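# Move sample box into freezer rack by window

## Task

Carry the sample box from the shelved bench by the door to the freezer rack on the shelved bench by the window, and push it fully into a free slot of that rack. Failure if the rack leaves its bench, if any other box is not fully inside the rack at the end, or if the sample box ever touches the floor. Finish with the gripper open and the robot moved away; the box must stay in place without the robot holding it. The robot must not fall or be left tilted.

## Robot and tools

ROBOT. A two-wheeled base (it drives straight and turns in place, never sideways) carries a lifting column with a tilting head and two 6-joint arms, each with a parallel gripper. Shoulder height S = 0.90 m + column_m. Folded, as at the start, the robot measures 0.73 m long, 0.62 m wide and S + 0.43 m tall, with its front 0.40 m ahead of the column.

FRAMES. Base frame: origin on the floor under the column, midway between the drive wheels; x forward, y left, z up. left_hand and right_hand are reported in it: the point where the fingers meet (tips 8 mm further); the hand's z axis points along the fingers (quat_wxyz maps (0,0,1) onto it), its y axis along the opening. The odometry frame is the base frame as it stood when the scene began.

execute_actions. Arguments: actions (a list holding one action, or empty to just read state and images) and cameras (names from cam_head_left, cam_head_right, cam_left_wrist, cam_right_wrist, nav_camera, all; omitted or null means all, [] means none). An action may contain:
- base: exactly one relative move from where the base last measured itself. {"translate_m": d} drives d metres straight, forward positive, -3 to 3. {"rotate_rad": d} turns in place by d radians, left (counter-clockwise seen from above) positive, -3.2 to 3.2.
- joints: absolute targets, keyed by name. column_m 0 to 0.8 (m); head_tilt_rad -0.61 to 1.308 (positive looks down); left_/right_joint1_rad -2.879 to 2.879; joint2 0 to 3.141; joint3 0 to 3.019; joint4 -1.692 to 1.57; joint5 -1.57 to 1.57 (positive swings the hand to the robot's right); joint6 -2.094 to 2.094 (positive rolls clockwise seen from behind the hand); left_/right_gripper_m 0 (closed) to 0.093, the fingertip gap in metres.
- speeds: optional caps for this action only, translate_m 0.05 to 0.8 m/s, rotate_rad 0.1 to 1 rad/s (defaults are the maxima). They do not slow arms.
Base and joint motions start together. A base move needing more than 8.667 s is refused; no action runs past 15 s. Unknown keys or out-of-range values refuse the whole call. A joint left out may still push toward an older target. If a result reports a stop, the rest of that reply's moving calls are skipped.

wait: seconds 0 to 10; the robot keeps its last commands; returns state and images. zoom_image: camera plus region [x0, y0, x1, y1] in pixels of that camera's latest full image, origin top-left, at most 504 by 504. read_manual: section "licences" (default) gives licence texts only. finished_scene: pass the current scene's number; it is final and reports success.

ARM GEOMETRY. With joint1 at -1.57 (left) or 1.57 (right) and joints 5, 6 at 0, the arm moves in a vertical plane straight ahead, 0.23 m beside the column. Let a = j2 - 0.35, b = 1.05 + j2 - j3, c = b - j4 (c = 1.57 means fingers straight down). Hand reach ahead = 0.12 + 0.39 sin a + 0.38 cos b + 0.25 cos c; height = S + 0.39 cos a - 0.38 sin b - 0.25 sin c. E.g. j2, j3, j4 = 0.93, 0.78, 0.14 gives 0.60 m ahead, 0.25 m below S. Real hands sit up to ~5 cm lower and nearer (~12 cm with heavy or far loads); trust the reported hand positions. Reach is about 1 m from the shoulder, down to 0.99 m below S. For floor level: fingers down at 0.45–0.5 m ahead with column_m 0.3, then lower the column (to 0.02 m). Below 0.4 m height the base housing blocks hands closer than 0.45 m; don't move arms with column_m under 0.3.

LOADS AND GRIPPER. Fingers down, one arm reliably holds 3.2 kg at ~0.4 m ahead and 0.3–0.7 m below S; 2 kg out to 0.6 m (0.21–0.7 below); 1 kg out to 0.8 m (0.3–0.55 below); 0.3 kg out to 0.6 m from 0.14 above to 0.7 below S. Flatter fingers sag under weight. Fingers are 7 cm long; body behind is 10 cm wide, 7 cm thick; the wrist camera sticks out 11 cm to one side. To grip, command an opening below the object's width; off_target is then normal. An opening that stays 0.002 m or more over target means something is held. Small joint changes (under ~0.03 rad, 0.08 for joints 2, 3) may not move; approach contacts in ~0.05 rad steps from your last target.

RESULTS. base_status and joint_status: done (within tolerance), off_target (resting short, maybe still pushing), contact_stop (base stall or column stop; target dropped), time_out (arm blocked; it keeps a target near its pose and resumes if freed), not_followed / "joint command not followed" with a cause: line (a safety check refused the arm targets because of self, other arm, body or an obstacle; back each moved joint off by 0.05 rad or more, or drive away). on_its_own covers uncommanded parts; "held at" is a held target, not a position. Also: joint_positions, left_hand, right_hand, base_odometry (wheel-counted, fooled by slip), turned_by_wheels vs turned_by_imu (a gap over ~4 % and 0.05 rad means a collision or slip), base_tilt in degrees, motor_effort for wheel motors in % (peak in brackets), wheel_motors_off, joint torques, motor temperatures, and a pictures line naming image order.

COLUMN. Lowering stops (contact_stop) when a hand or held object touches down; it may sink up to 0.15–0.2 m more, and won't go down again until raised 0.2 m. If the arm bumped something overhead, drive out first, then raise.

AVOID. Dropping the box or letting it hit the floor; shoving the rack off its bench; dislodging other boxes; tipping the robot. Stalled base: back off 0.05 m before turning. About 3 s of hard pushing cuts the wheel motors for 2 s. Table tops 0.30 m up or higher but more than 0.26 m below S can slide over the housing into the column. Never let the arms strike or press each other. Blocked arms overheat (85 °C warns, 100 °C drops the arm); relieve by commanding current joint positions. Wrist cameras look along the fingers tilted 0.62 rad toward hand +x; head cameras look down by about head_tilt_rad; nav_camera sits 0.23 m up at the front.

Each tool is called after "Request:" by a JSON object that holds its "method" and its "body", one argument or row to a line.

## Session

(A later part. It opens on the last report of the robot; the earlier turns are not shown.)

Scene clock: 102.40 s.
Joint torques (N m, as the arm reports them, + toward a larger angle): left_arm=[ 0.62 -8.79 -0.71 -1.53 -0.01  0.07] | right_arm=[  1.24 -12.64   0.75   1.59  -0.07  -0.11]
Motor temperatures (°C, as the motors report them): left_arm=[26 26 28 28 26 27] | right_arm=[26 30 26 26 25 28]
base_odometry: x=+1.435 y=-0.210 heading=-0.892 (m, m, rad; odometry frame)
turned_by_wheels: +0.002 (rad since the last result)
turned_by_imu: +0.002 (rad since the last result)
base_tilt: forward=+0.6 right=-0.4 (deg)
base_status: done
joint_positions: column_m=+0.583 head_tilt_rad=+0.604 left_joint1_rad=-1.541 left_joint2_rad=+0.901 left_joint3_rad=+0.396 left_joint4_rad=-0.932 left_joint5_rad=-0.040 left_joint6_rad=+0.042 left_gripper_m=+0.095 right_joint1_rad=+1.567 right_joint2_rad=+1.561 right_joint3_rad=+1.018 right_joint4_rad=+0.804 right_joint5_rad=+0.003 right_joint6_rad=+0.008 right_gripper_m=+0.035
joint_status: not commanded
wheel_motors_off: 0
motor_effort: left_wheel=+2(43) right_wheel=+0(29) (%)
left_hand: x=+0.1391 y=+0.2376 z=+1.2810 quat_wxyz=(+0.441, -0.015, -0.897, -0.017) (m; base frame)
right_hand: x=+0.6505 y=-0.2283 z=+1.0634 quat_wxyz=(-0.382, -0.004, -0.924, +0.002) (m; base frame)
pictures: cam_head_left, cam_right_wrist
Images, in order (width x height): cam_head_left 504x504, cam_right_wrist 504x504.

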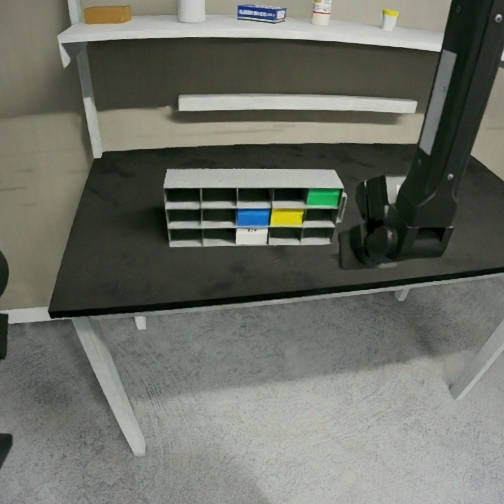

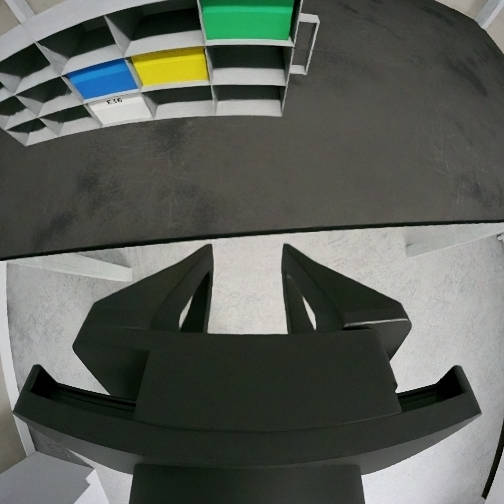

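Request:
{"method": "execute_actions", "body": {
  "actions": [
    {"base": {"translate_m": -0.25}}
  ],
  "cameras": ["cam_head_left"]
}}

Request:
{"method": "finished_scene", "body": {
  "scene": 1
}}

Scene clock: 105.03 s.
Joint torques (N m, as the arm reports them, + toward a larger angle): left_arm=[ 0.18 -8.34 -0.48 -1.52 -0.01  0.08] | right_arm=[  0.23 -12.33   0.92   1.72  -0.06  -0.12]
Motor temperatures (°C, as the motors report them): left_arm=[26 26 28 28 26 27] | right_arm=[26 30 26 26 25 28]
base_odometry: x=+1.279 y=-0.016 heading=-0.892 (m, m, rad; odometry frame)
turned_by_wheels: +0.000 (rad since the last result)
turned_by_imu: +0.000 (rad since the last result)
base_tilt: forward=+0.7 right=-0.4 (deg)
base_status: done
joint_positions: column_m=+0.583 head_tilt_rad=+0.604 left_joint1_rad=-1.541 left_joint2_rad=+0.901 left_joint3_rad=+0.393 left_joint4_rad=-0.932 left_joint5_rad=-0.040 left_joint6_rad=+0.042 left_gripper_m=+0.095 right_joint1_rad=+1.568 right_joint2_rad=+1.561 right_joint3_rad=+1.015 right_joint4_rad=+0.804 right_joint5_rad=+0.003 right_joint6_rad=+0.008 right_gripper_m=+0.035
joint_status: not commanded
wheel_motors_off: 0
motor_effort: left_wheel=-6(25) right_wheel=-7(51) (%)
left_hand: x=+0.1379 y=+0.2375 z=+1.2815 quat_wxyz=(+0.442, -0.015, -0.897, -0.017) (m; base frame)
right_hand: x=+0.6491 y=-0.2281 z=+1.0630 quat_wxyz=(-0.381, -0.004, -0.925, +0.002) (m; base frame)
pictures: cam_head_left
Images, in order (width x height): cam_head_left 504x504.

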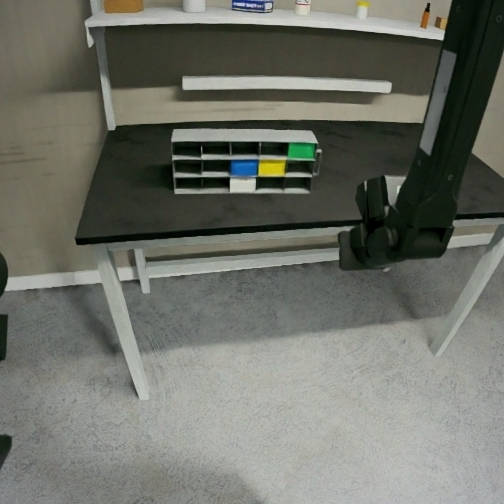

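The scene is finished: the task was done.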